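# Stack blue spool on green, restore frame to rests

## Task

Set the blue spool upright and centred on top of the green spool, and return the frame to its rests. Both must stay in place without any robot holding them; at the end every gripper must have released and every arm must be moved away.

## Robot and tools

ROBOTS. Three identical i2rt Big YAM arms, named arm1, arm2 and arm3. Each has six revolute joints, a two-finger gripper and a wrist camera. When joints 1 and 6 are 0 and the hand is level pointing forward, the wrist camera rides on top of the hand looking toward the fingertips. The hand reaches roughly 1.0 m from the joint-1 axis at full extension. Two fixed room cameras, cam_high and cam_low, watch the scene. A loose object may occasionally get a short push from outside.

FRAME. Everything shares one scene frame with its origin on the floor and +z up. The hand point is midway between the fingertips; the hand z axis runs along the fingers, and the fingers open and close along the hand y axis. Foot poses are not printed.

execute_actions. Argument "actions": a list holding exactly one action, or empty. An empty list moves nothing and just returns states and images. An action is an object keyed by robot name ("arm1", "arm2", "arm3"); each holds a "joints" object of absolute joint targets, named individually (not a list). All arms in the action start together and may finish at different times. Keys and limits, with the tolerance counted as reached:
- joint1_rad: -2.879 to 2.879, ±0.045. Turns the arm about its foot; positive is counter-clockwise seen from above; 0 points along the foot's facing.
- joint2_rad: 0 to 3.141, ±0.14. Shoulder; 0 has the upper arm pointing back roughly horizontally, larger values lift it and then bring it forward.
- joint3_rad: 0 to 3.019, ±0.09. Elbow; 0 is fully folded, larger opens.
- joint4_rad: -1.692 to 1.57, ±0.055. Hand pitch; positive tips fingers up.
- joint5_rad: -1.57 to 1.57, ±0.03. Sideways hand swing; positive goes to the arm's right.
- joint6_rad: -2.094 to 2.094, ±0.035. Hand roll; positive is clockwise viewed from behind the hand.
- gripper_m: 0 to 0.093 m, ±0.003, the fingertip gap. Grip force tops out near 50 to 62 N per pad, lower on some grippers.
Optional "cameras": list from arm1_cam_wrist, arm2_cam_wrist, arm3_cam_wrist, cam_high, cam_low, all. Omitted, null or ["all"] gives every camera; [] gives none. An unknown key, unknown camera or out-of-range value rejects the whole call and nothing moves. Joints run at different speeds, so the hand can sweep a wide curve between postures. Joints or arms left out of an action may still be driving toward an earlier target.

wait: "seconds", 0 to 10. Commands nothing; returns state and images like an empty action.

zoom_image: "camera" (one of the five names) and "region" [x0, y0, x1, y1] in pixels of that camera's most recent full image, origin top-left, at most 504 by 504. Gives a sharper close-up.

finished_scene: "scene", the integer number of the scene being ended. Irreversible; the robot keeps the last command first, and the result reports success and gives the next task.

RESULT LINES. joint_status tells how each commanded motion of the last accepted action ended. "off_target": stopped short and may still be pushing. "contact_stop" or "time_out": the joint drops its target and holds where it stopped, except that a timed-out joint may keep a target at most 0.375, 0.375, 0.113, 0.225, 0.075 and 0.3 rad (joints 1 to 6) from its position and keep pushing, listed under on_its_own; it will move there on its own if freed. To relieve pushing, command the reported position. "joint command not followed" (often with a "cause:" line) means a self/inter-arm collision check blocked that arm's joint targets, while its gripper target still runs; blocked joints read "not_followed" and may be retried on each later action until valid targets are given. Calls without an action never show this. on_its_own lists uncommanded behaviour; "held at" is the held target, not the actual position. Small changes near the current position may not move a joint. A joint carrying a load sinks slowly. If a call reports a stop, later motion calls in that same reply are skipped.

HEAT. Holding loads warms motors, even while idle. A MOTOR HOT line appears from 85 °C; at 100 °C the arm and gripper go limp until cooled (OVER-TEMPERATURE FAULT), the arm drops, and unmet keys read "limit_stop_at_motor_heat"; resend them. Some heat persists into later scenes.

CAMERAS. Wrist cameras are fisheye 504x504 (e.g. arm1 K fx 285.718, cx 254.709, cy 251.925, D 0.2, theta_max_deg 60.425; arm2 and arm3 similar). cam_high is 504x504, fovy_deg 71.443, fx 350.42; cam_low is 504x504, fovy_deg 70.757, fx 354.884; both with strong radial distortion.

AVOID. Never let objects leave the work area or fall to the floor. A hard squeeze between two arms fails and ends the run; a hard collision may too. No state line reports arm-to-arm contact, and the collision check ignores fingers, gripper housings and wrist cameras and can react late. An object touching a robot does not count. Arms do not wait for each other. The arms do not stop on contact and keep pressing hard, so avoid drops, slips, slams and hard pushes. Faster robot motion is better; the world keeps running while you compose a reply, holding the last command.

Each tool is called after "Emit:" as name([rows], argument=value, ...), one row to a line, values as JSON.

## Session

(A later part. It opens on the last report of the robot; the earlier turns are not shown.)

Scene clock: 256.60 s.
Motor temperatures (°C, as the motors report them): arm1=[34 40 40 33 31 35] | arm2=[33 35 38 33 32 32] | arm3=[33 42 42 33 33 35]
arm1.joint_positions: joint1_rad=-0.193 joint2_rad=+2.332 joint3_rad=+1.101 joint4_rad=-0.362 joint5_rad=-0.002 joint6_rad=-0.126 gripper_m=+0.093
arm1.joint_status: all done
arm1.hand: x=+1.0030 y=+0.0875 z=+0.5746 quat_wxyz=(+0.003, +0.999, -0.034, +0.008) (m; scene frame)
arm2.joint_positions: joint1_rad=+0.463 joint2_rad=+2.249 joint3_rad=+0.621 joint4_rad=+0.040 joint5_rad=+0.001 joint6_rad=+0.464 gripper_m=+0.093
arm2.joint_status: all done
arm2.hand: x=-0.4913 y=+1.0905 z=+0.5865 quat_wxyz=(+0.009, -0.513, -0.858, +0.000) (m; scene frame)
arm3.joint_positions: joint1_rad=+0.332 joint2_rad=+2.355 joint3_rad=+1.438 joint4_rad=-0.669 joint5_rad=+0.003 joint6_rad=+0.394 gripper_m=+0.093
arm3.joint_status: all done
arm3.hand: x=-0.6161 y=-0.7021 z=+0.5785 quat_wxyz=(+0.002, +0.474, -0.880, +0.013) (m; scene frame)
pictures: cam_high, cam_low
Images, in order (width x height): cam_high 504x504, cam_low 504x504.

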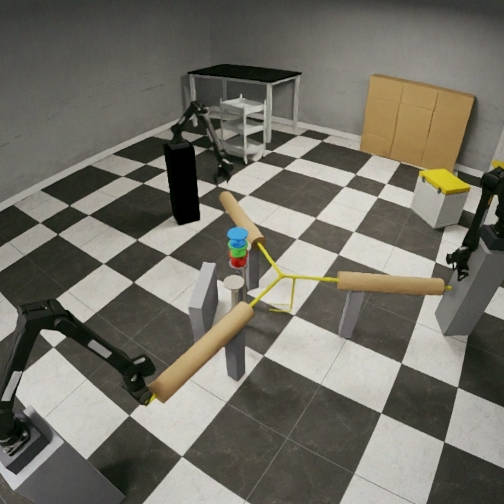

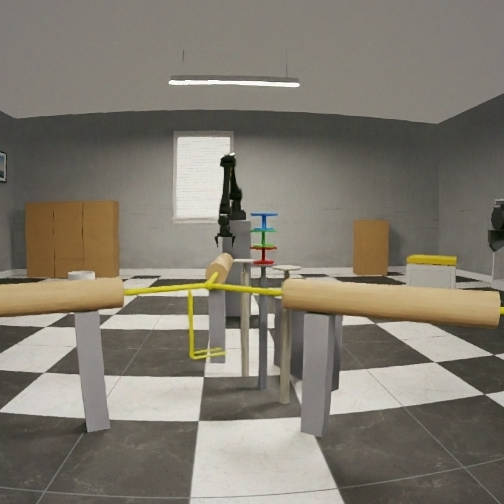

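Emit:
execute_actions([
  {"arm1":{"joints":{"joint2_rad":1.85,"joint3_rad":0.95,"joint4_rad":-0.65}},"arm2":{"joints":{"joint2_rad":1.6,"joint3_rad":0.48,"joint4_rad":-0.45}},"arm3":{"joints":{"joint2_rad":1.9,"joint3_rad":1.2,"joint4_rad":-0.9}}},
], cameras=["cam_low","cam_high"])

Emit:
zoom_image(camera="cam_low", region=[180,190,360,380])

Emit:
zoom_image(camera="cam_high", region=[140,170,480,420])

Scene clock: 259.83 s.
Motor temperatures (°C, as the motors report them): arm1=[34 40 40 33 31 35] | arm2=[33 35 37 33 32 32] | arm3=[33 42 42 33 33 35]
arm1.joint_positions: joint1_rad=-0.193 joint2_rad=+1.843 joint3_rad=+0.935 joint4_rad=-0.640 joint5_rad=-0.002 joint6_rad=-0.126 gripper_m=+0.093
arm1.joint_status: all done
arm1.hand: x=+1.0278 y=+0.0827 z=+0.7526 quat_wxyz=(-0.001, +0.999, -0.034, -0.014) (m; scene frame)
arm2.joint_positions: joint1_rad=+0.463 joint2_rad=+1.602 joint3_rad=+0.473 joint4_rad=-0.440 joint5_rad=+0.001 joint6_rad=+0.464 gripper_m=+0.093
arm2.joint_status: all done
arm2.hand: x=-0.5087 y=+1.1027 z=+0.7465 quat_wxyz=(-0.001, -0.513, -0.858, +0.001) (m; scene frame)
arm3.joint_positions: joint1_rad=+0.332 joint2_rad=+1.877 joint3_rad=+1.194 joint4_rad=-0.887 joint5_rad=+0.003 joint6_rad=+0.394 gripper_m=+0.093
arm3.joint_status: all done
arm3.hand: x=-0.6306 y=-0.7677 z=+0.7617 quat_wxyz=(-0.003, +0.474, -0.880, +0.007) (m; scene frame)
pictures: cam_high, cam_low
Images, in order (width x height): cam_high 504x504, cam_low 504x504.

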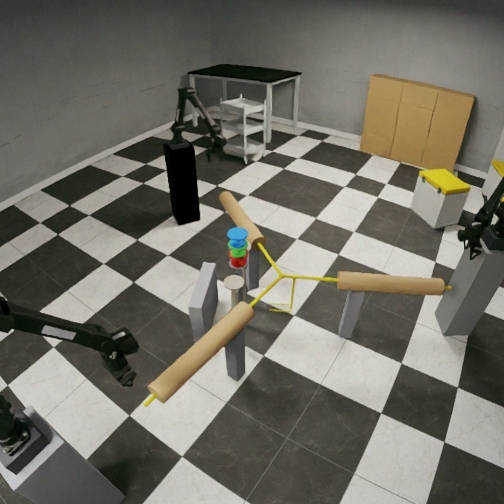

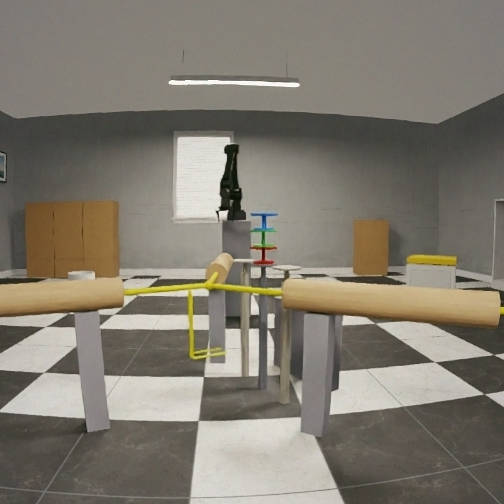

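Region (180, 190, 360, 380) of cam_low's 504x504 image, scaled by 2.653, with more detail than that image has; it fills the left 477 columns of this view, and the rest is white.

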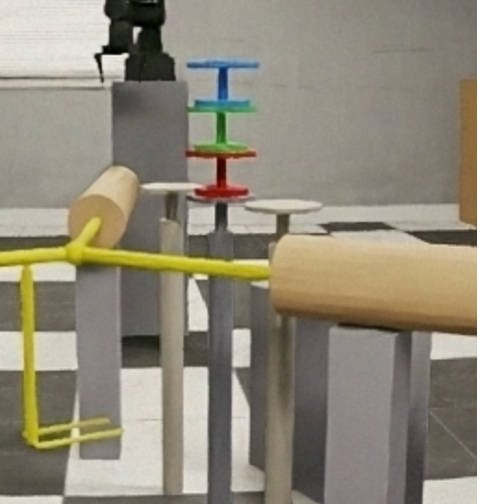

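Region (140, 170, 480, 420) of cam_high's 504x504 image, scaled by 1.482, with more detail than that image has; it fills the top 371 rows of this view, and the rest is white.

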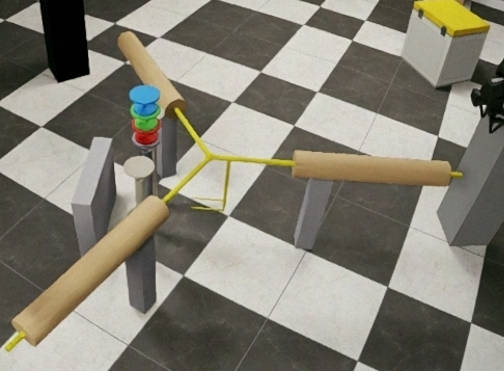

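Emit:
finished_scene(scene=2)

The scene is finished: the task was done.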